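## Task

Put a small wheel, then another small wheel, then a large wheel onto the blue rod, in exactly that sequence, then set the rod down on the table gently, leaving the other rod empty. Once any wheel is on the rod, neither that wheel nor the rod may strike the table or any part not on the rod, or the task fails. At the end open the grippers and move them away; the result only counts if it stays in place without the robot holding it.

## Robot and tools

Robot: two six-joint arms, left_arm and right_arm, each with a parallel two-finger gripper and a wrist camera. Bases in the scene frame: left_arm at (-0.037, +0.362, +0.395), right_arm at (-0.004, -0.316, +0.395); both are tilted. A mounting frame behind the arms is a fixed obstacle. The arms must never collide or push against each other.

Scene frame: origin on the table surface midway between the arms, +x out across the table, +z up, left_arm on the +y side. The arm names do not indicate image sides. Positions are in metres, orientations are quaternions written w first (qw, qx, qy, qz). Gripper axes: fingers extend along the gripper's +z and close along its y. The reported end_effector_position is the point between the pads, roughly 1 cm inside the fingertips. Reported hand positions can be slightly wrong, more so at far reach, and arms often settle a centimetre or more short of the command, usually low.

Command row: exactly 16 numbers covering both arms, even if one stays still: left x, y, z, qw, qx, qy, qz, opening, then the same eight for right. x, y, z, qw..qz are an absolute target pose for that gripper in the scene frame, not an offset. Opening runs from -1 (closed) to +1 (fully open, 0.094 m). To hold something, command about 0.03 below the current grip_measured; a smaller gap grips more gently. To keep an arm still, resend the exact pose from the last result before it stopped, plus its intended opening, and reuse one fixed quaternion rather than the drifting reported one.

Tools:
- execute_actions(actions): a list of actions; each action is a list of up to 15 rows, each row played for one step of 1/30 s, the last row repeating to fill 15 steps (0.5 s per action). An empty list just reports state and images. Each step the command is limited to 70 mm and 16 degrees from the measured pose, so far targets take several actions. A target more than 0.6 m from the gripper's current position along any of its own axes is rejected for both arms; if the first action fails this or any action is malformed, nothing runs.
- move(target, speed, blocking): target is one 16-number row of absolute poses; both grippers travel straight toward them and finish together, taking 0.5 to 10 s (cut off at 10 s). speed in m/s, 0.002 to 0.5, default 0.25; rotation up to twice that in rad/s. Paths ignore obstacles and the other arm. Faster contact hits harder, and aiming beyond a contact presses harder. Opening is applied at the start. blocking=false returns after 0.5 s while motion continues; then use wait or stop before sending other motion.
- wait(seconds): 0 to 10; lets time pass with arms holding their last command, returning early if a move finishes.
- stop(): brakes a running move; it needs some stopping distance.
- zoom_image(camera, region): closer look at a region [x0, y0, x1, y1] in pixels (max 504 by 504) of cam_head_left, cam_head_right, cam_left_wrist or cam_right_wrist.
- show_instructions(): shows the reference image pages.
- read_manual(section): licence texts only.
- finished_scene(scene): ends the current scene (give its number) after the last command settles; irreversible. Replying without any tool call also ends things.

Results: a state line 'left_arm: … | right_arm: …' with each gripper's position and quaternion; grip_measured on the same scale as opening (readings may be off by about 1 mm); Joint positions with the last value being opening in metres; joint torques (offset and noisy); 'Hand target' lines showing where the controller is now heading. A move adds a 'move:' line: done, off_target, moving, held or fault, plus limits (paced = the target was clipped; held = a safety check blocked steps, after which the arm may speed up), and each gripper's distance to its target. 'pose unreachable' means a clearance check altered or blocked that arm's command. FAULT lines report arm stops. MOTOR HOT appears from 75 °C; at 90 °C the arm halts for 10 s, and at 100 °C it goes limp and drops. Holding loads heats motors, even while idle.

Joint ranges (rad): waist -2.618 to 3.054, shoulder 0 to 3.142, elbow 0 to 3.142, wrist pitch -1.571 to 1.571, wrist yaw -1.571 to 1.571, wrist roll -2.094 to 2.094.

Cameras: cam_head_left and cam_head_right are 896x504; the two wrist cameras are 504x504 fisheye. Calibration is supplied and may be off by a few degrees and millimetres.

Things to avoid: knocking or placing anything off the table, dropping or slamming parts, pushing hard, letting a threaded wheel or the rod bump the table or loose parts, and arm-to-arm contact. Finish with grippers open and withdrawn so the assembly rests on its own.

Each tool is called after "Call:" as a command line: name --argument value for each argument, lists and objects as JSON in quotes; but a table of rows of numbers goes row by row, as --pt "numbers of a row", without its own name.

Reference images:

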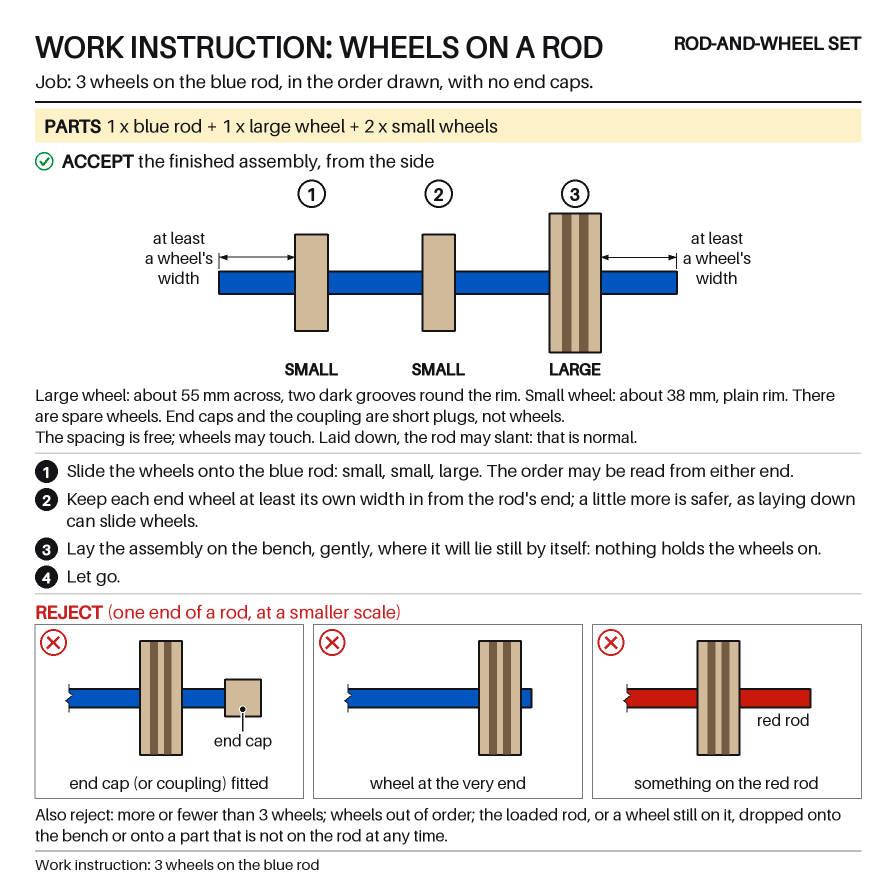

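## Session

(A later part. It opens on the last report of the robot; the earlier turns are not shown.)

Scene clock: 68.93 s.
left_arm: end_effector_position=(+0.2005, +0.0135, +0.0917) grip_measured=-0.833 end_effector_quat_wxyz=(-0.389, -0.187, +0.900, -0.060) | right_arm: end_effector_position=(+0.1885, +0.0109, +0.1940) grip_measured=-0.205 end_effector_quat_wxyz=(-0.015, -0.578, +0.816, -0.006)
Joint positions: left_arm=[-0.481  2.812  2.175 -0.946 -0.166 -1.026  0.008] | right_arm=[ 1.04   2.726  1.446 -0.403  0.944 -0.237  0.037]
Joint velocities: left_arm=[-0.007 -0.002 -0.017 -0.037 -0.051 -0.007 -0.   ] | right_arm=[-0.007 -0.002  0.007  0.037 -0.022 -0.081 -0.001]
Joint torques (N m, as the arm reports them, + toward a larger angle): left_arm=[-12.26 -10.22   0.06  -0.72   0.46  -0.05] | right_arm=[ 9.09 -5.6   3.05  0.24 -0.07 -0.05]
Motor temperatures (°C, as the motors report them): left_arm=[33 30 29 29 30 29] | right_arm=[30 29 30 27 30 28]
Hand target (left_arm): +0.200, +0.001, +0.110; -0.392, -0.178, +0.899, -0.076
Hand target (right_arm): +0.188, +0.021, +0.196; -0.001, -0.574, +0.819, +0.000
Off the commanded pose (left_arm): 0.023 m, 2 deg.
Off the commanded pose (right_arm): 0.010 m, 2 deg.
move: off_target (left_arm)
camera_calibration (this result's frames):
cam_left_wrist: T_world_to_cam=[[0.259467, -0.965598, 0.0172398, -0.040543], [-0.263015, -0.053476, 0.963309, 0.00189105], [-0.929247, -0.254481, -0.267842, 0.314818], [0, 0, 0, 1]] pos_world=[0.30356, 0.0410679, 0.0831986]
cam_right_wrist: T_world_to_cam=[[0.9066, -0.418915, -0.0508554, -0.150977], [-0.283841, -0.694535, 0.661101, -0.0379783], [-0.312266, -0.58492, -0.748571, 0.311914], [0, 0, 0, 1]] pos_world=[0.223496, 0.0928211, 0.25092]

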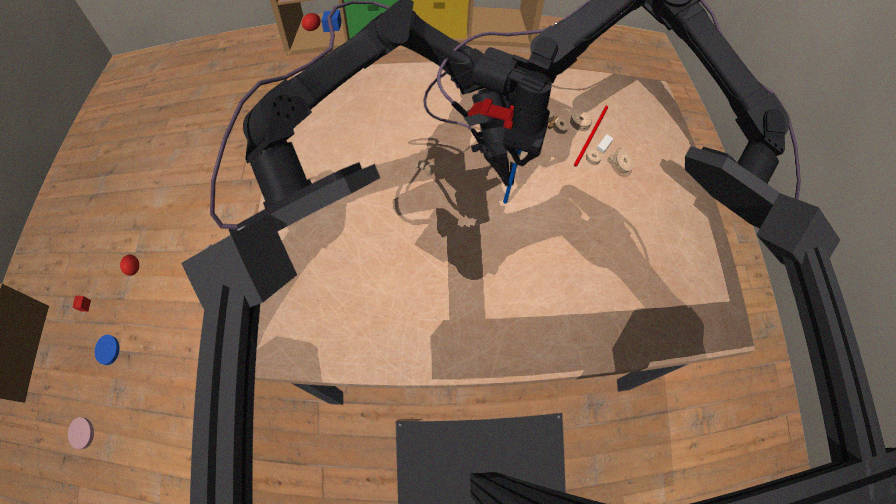

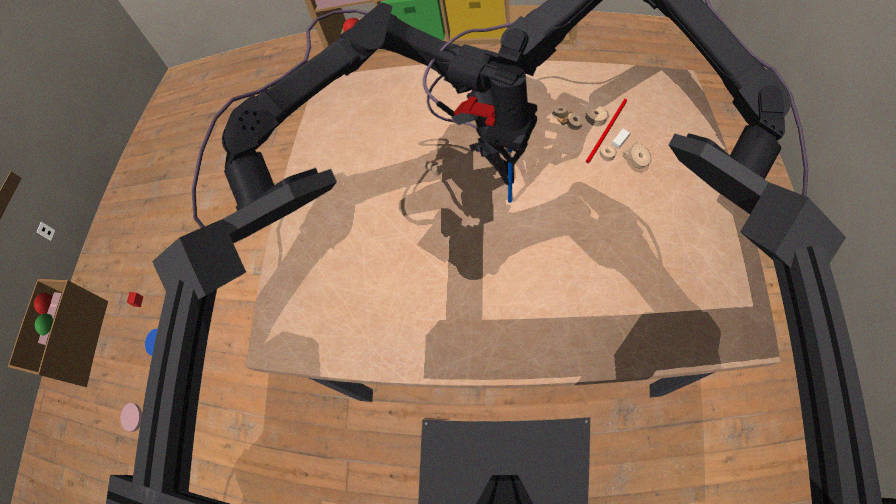

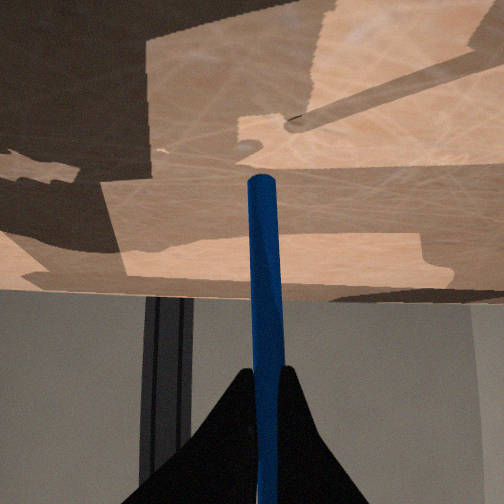

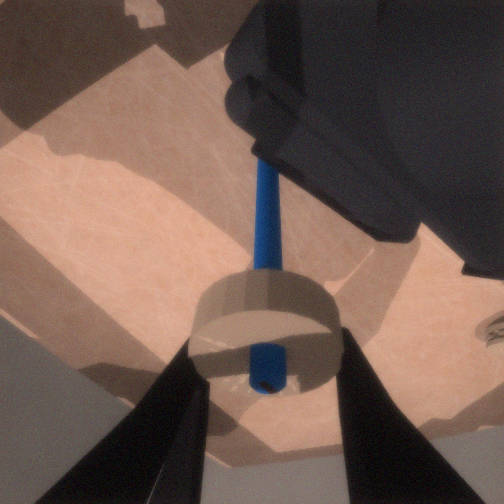

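Call:
move --target '[0.20,0.0,0.11,-0.392,-0.178,0.90,-0.077,-0.87, 0.192,0.021,0.15,0,-0.574,0.819,0,-0.24]' --speed 0.04

Call:
execute_actions --actions '[[[0.20,0.0,0.11,-0.392,-0.178,0.90,-0.077,-0.87, 0.192,0.021,0.15,0,-0.574,0.819,0,0.0]]]'

Call:
move --target '[0.20,0.0,0.11,-0.392,-0.178,0.90,-0.077,-0.87, 0.19,0.015,0.26,0,-0.574,0.819,0,0.0]' --speed 0.1

Call:
move --target '[0.20,0.0,0.11,-0.392,-0.178,0.90,-0.077,-0.87, 0.331,-0.217,0.05,0,0.33,0.944,0,0.05]' --speed 0.3

Scene clock: 70.60 s.
left_arm: end_effector_position=(+0.2015, +0.0111, +0.0921) grip_measured=-0.833 end_effector_quat_wxyz=(-0.386, -0.188, +0.901, -0.062) | right_arm: end_effector_position=(+0.1882, +0.0093, +0.1485) grip_measured=-0.205 end_effector_quat_wxyz=(-0.019, -0.582, +0.813, -0.005)
Joint positions: left_arm=[-0.485  2.812  2.175 -0.938 -0.167 -1.027  0.008] | right_arm=[ 0.941  2.794  1.446 -0.212  0.944 -0.404  0.037]
Joint velocities: left_arm=[ 0.022  0.012 -0.007 -0.037 -0.022  0.066 -0.001] | right_arm=[-0.012 -0.002 -0.007  0.066 -0.037 -0.095 -0.   ]
Joint torques (N m, as the arm reports them, + toward a larger angle): left_arm=[-11.91 -10.28   0.04  -0.78   0.45  -0.04] | right_arm=[ 9.22 -5.64  2.7   0.3  -0.01  0.  ]
Motor temperatures (°C, as the motors report them): left_arm=[33 30 29 29 30 29] | right_arm=[30 29 30 27 30 28]
Hand target (left_arm): +0.200, +0.000, +0.110; -0.392, -0.178, +0.899, -0.077
Hand target (right_arm): +0.192, +0.021, +0.151; -0.001, -0.574, +0.819, +0.000
Off the commanded pose (left_arm): 0.021 m, 2 deg.
Off the commanded pose (right_arm): 0.012 m, 3 deg.
move: off_target (left_arm, right_arm)
camera_calibration (this result's frames):
cam_left_wrist: T_world_to_cam=[[0.262931, -0.964563, 0.0220246, -0.0443485], [-0.269821, -0.0515955, 0.961527, 0.00317543], [-0.926317, -0.258758, -0.273826, 0.31524], [0, 0, 0, 1]] pos_world=[0.30453, 0.0389578, 0.0842443]
cam_right_wrist: T_world_to_cam=[[0.910013, -0.410523, -0.0578564, -0.153351], [-0.27124, -0.695093, 0.665789, -0.0121617], [-0.313537, -0.590184, -0.743894, 0.276453], [0, 0, 0, 1]] pos_world=[0.222931, 0.0917505, 0.204876]

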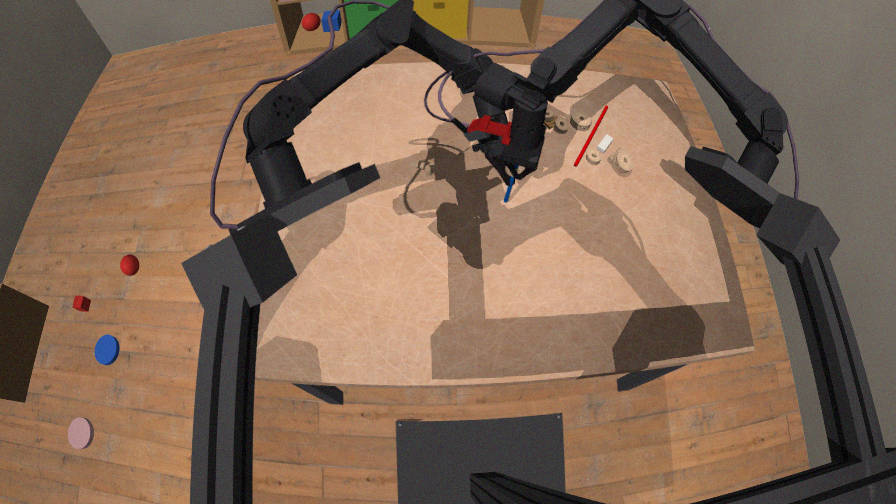

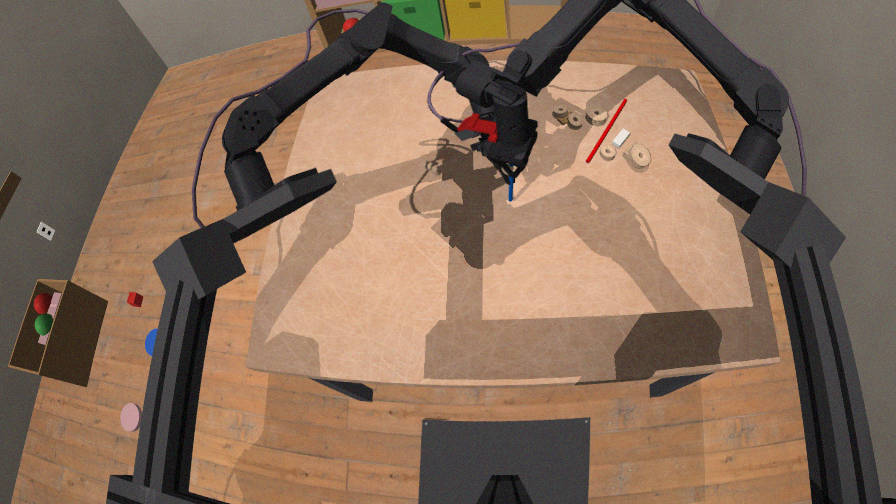

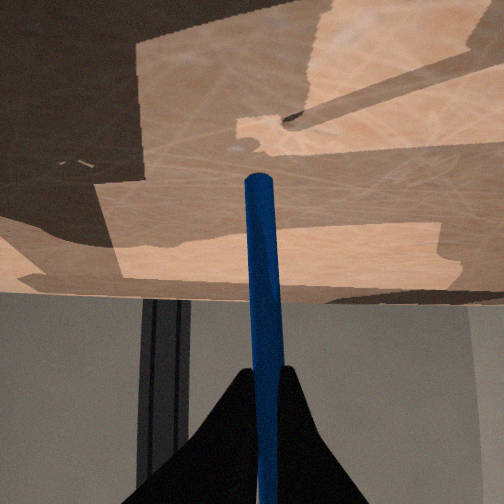

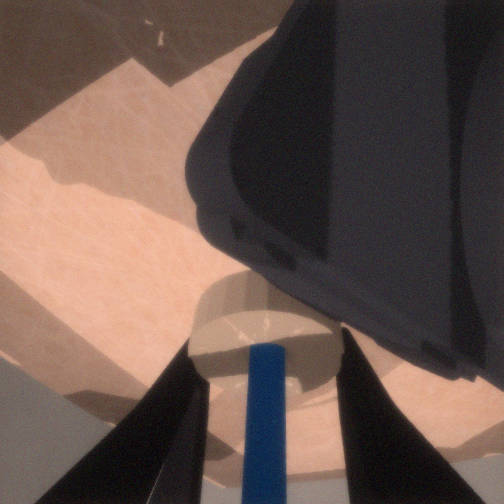

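Scene clock: 71.10 s.
left_arm: end_effector_position=(+0.2041, +0.0107, +0.0932) grip_measured=-0.833 end_effector_quat_wxyz=(-0.385, -0.189, +0.901, -0.065) | right_arm: end_effector_position=(+0.1906, +0.0121, +0.1484) grip_measured=-0.002 end_effector_quat_wxyz=(-0.013, -0.578, +0.816, -0.003)
Joint positions: left_arm=[-0.486  2.807  2.175 -0.938 -0.166 -1.027  0.008] | right_arm=[ 0.941  2.794  1.446 -0.191  0.943 -0.411  0.047]
Joint velocities: left_arm=[ 0.012 -0.007  0.012 -0.037 -0.022  0.051 -0.001] | right_arm=[-0.002 -0.012  0.007 -0.037 -0.007  0.022 -0.   ]
Joint torques (N m, as the arm reports them, + toward a larger angle): left_arm=[-12.03  -9.82   0.1   -0.78   0.45  -0.04] | right_arm=[ 8.92 -5.5   2.63  0.2  -0.03 -0.08]
Motor temperatures (°C, as the motors report them): left_arm=[33 30 29 29 30 29] | right_arm=[30 29 30 27 30 28]
Hand target (left_arm): +0.200, +0.000, +0.110; -0.392, -0.178, +0.899, -0.077
Hand target (right_arm): +0.192, +0.021, +0.150; -0.000, -0.574, +0.819, -0.000
Off the commanded pose (left_arm): 0.020 m, 2 deg.
Off the commanded pose (right_arm): 0.009 m, 2 deg.
camera_calibration (this result's frames):
cam_left_wrist: T_world_to_cam=[[0.266599, -0.963477, 0.0252358, -0.0464932], [-0.273129, -0.0504146, 0.960655, 0.00347171], [-0.924297, -0.263003, -0.276594, 0.317719], [0, 0, 0, 1]] pos_world=[0.30701, 0.0389409, 0.0857175]
cam_right_wrist: T_world_to_cam=[[0.906001, -0.419814, -0.0540289, -0.154144], [-0.284359, -0.698226, 0.656978, -0.00561051], [-0.313533, -0.579859, -0.751971, 0.27986], [0, 0, 0, 1]] pos_world=[0.225804, 0.0936505, 0.205805]

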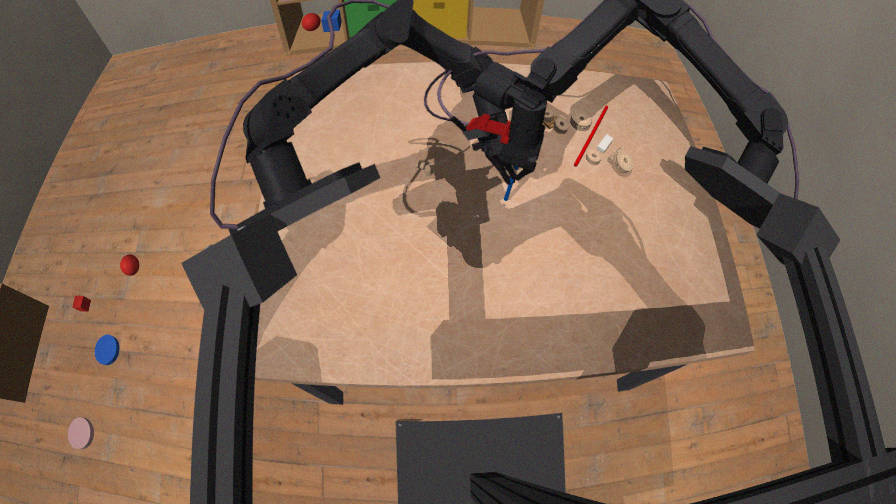

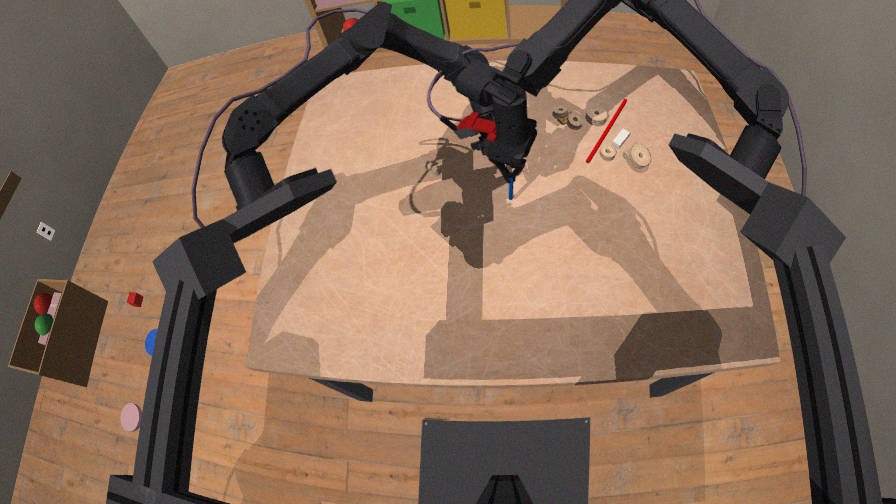

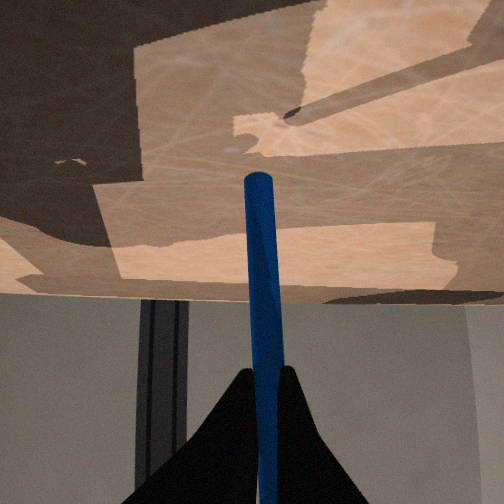

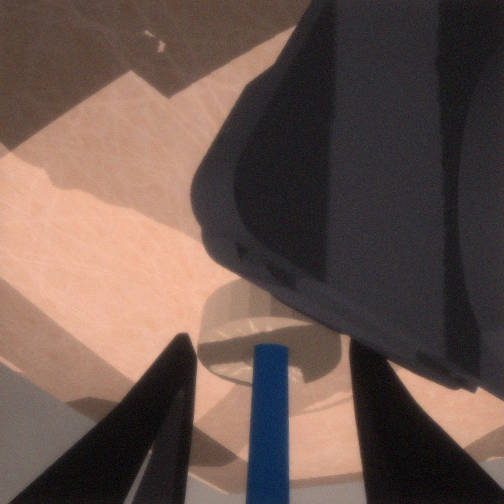

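Scene clock: 72.80 s.
left_arm: end_effector_position=(+0.2034, +0.0084, +0.0953) grip_measured=-0.833 end_effector_quat_wxyz=(-0.386, -0.188, +0.901, -0.067) | right_arm: end_effector_position=(+0.1841, +0.0058, +0.2458) grip_measured=-0.002 end_effector_quat_wxyz=(-0.010, -0.578, +0.816, -0.011)
Joint positions: left_arm=[-0.491  2.807  2.175 -0.938 -0.161 -1.027  0.008] | right_arm=[ 1.156  2.654  1.446 -0.624  0.934 -0.049  0.047]
Joint velocities: left_arm=[-0.032  0.012  0.007  0.081 -0.007  0.037 -0.001] | right_arm=[-0.017 -0.007  0.007  0.051  0.007 -0.022 -0.   ]
Joint torques (N m, as the arm reports them, + toward a larger angle): left_arm=[-11.52  -9.85   0.14  -0.78   0.42  -0.05] | right_arm=[ 9.56 -7.28  5.23 -0.34 -0.1   0.01]
Motor temperatures (°C, as the motors report them): left_arm=[33 31 29 29 30 29] | right_arm=[30 29 30 27 30 28]
Hand target (left_arm): +0.200, +0.000, +0.110; -0.392, -0.178, +0.899, -0.077
Hand target (right_arm): +0.190, +0.014, +0.259; +0.001, -0.574, +0.819, -0.001
Off the commanded pose (left_arm): 0.017 m, 2 deg.
Off the commanded pose (right_arm): 0.018 m, 2 deg.
move: off_target (left_arm, right_arm)
camera_calibration (this result's frames):
cam_left_wrist: T_world_to_cam=[[0.265938, -0.963486, 0.0311723, -0.0489709], [-0.271784, -0.0439136, 0.961356, 0.000742813], [-0.924884, -0.264133, -0.273539, 0.31687], [0, 0, 0, 1]] pos_world=[0.306293, 0.0365456, 0.0874885]
cam_right_wrist: T_world_to_cam=[[0.90695, -0.419445, -0.0388153, -0.14956], [-0.292244, -0.692905, 0.659148, -0.0749282], [-0.303372, -0.586471, -0.751011, 0.34534], [0, 0, 0, 1]] pos_world=[0.218513, 0.0878812, 0.302937]

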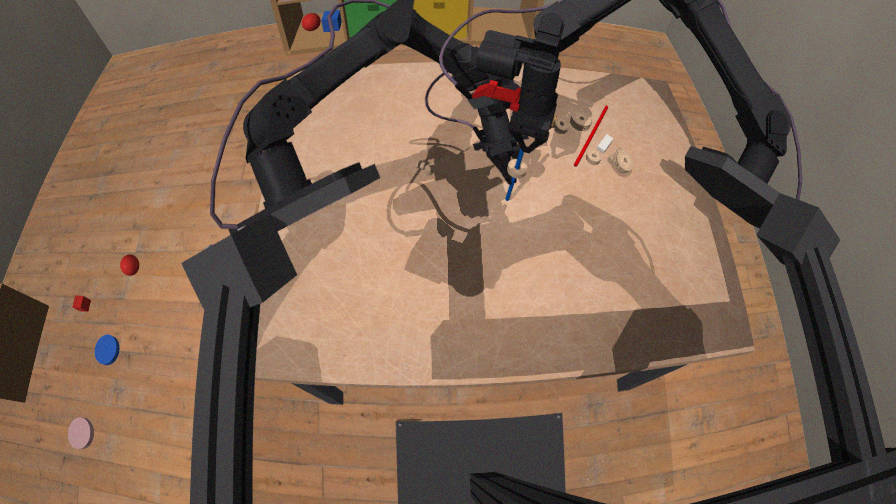

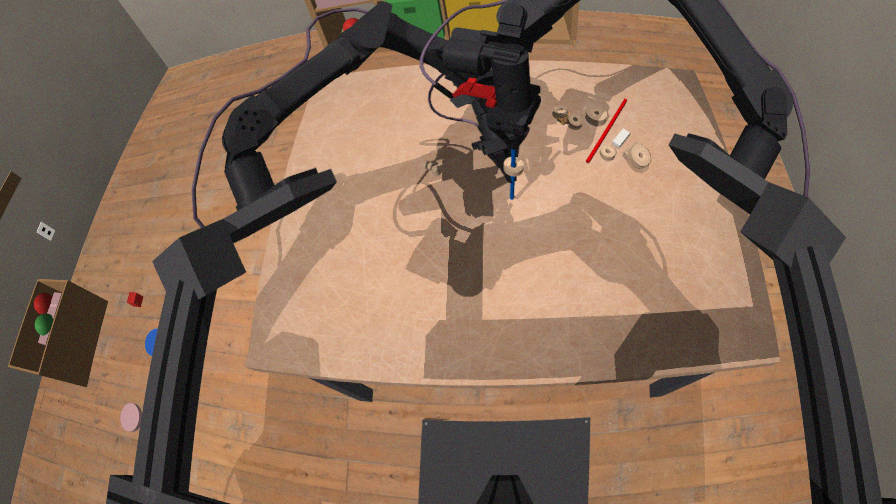

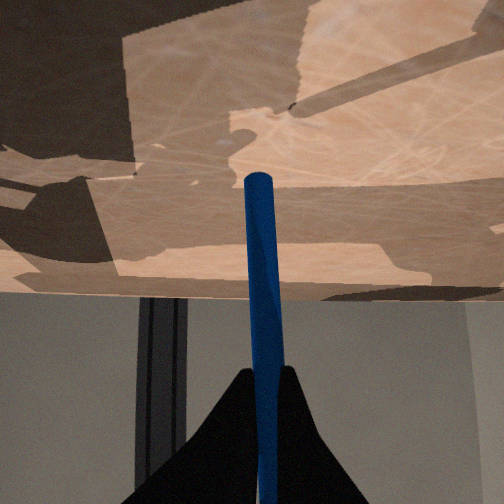

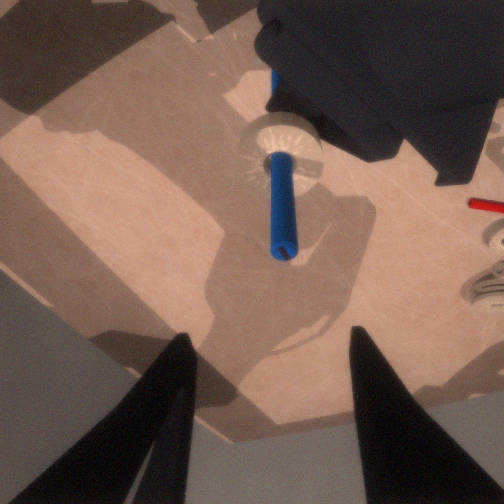

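Scene clock: 76.50 s.
left_arm: end_effector_position=(+0.2035, +0.0089, +0.0949) grip_measured=-0.833 end_effector_quat_wxyz=(-0.386, -0.188, +0.901, -0.067) | right_arm: end_effector_position=(+0.3141, -0.2123, +0.0480) grip_measured=+0.048 end_effector_quat_wxyz=(-0.022, +0.317, +0.948, -0.009)
Joint positions: left_arm=[-0.49   2.807  2.175 -0.938 -0.162 -1.027  0.008] | right_arm=[0.291 2.296 1.074 0.323 0.67  0.593 0.049]
Joint velocities: left_arm=[-0.002 -0.007  0.007  0.007  0.022  0.066  0.   ] | right_arm=[ 0.002  0.002 -0.012 -0.022  0.022  0.051 -0.001]
Joint torques (N m, as the arm reports them, + toward a larger angle): left_arm=[-11.69  -9.86   0.16  -0.77   0.43  -0.05] | right_arm=[ 6.01 -7.25  1.47  0.02 -0.06  0.09]
Motor temperatures (°C, as the motors report them): left_arm=[33 31 29 29 30 29] | right_arm=[30 29 30 27 30 28]
Hand target (left_arm): +0.200, +0.000, +0.110; -0.392, -0.178, +0.899, -0.077
Hand target (right_arm): +0.331, -0.211, +0.052; -0.005, +0.331, +0.944, +0.001
Off the commanded pose (left_arm): 0.018 m, 2 deg.
Off the commanded pose (right_arm): 0.018 m, 3 deg.
move: off_target (left_arm, right_arm)
camera_calibration (this result's frames):
cam_left_wrist: T_world_to_cam=[[0.266446, -0.96338, 0.0300894, -0.0485545], [-0.27158, -0.0450858, 0.961359, 0.00118472], [-0.924798, -0.264322, -0.273648, 0.316987], [0, 0, 0, 1]] pos_world=[0.306407, 0.0370635, 0.0870647]
cam_right_wrist: T_world_to_cam=[[-0.673829, -0.738779, -0.01264, 0.0609049], [-0.559132, 0.498644, 0.662364, 0.278961], [-0.483038, 0.453388, -0.749076, 0.385415], [0, 0, 0, 1]] pos_world=[0.383185, -0.268849, 0.104701]

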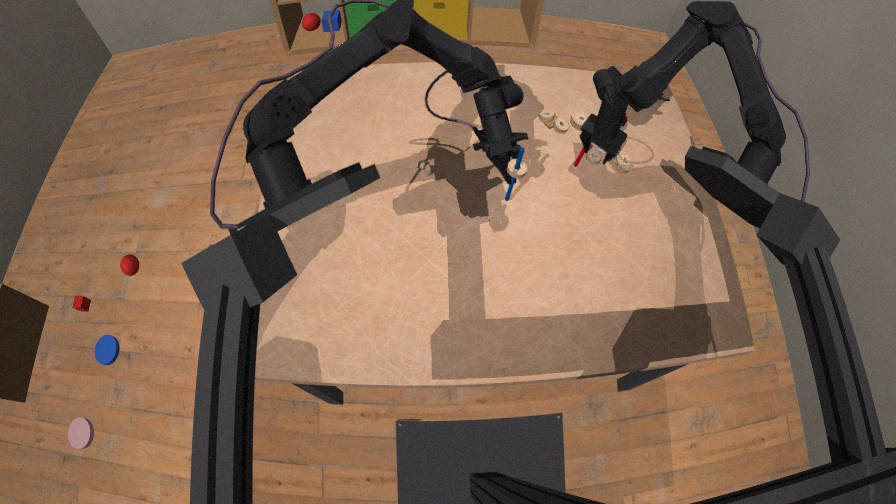

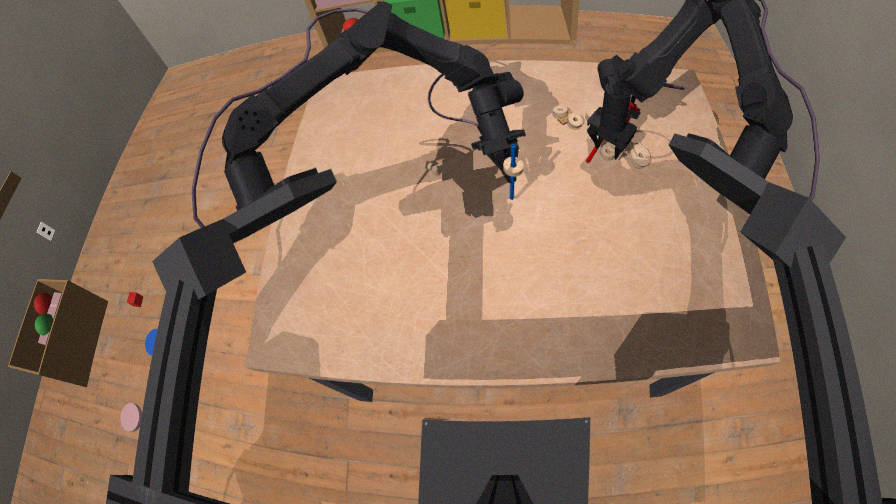

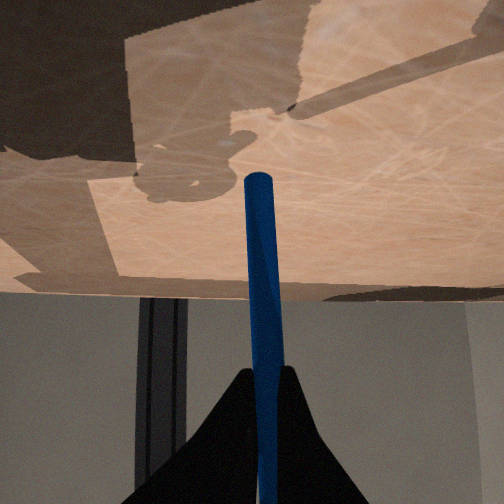

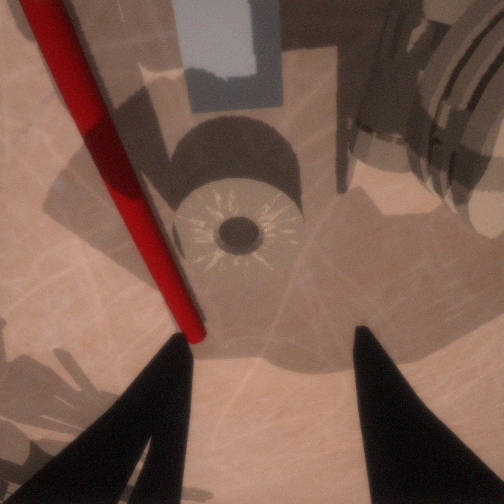

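Call:
move --target '[0.20,0.0,0.11,-0.392,-0.178,0.90,-0.077,-0.87, 0.334,-0.216,0.04,0,-0.707,0.707,0,0.05]' --speed 0.4

Scene clock: 80.10 s.
left_arm: end_effector_position=(+0.2035, +0.0089, +0.0949) grip_measured=-0.833 end_effector_quat_wxyz=(-0.386, -0.188, +0.901, -0.067) | right_arm: end_effector_position=(+0.3316, -0.2210, +0.0423) grip_measured=+0.048 end_effector_quat_wxyz=(+0.010, +0.706, -0.708, +0.002)
Joint positions: left_arm=[-0.49   2.807  2.175 -0.938 -0.162 -1.027  0.008] | right_arm=[ 0.272  2.296  1.104  0.353  0.668 -1.667  0.049]
Joint velocities: left_arm=[-0.022 -0.007 -0.012 -0.007 -0.037  0.007  0.   ] | right_arm=[-0.017 -0.012  0.002 -0.007 -0.051 -0.007 -0.   ]
Joint torques (N m, as the arm reports them, + toward a larger angle): left_arm=[-11.69  -9.84   0.13  -0.78   0.42  -0.03] | right_arm=[ 5.78 -5.83  0.96  0.13 -0.16  0.02]
Motor temperatures (°C, as the motors report them): left_arm=[33 31 29 29 30 29] | right_arm=[30 29 30 27 30 28]
Hand target (left_arm): +0.200, +0.000, +0.110; -0.392, -0.178, +0.899, -0.077
Hand target (right_arm): +0.334, -0.216, +0.040; +0.000, +0.707, -0.707, +0.000
Off the commanded pose (left_arm): 0.018 m, 2 deg.
Off the commanded pose (right_arm): 0.006 m, 1 deg.
move: off_target (left_arm)
camera_calibration (this result's frames):
cam_left_wrist: T_world_to_cam=[[0.266446, -0.96338, 0.0300894, -0.0485545], [-0.27158, -0.0450858, 0.961359, 0.00118472], [-0.924798, -0.264322, -0.273648, 0.316987], [0, 0, 0, 1]] pos_world=[0.306407, 0.0370635, 0.0870647]
cam_right_wrist: T_world_to_cam=[[0.993636, -0.0982109, -0.0551552, -0.343406], [-0.038871, -0.75856, 0.650442, -0.153058], [-0.105719, -0.644159, -0.757551, 0.026264], [0, 0, 0, 1]] pos_world=[0.338047, -0.132912, 0.100511]

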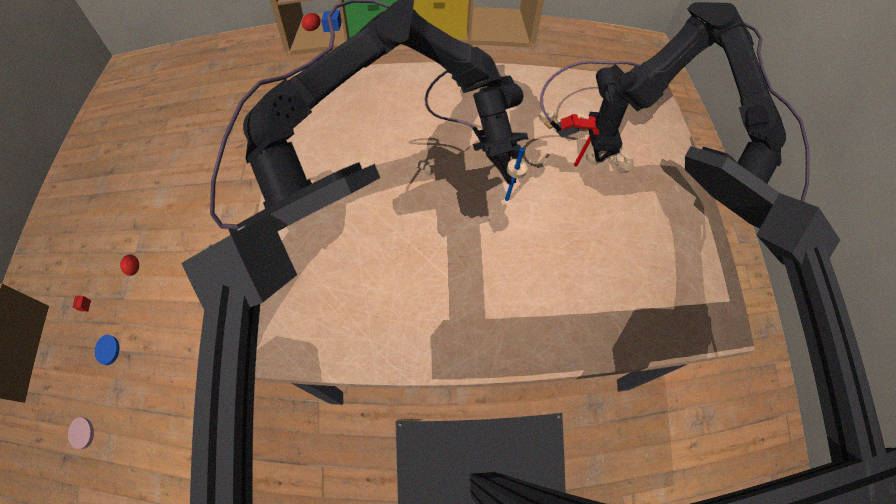

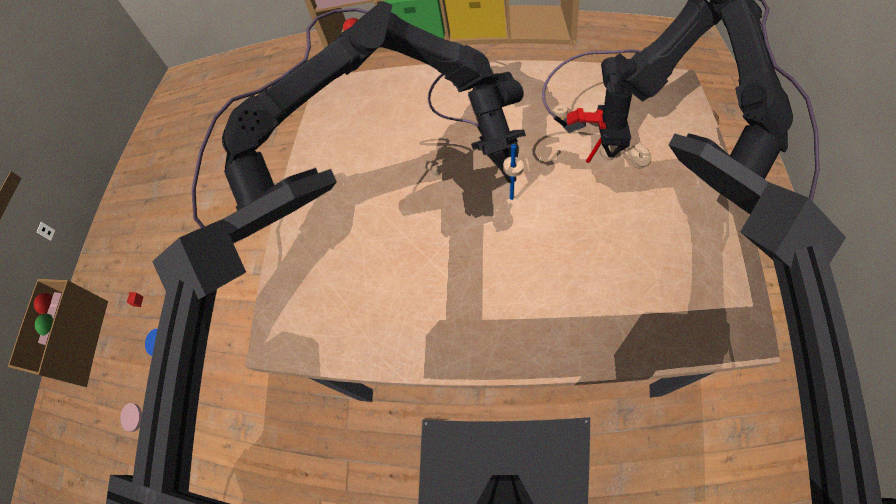

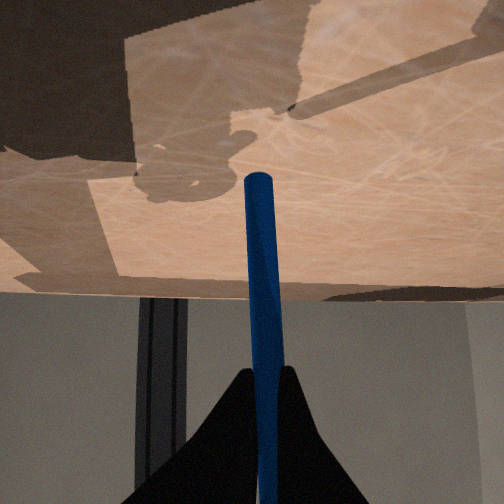

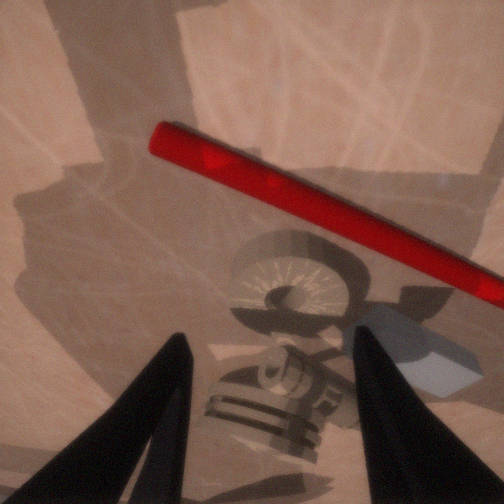

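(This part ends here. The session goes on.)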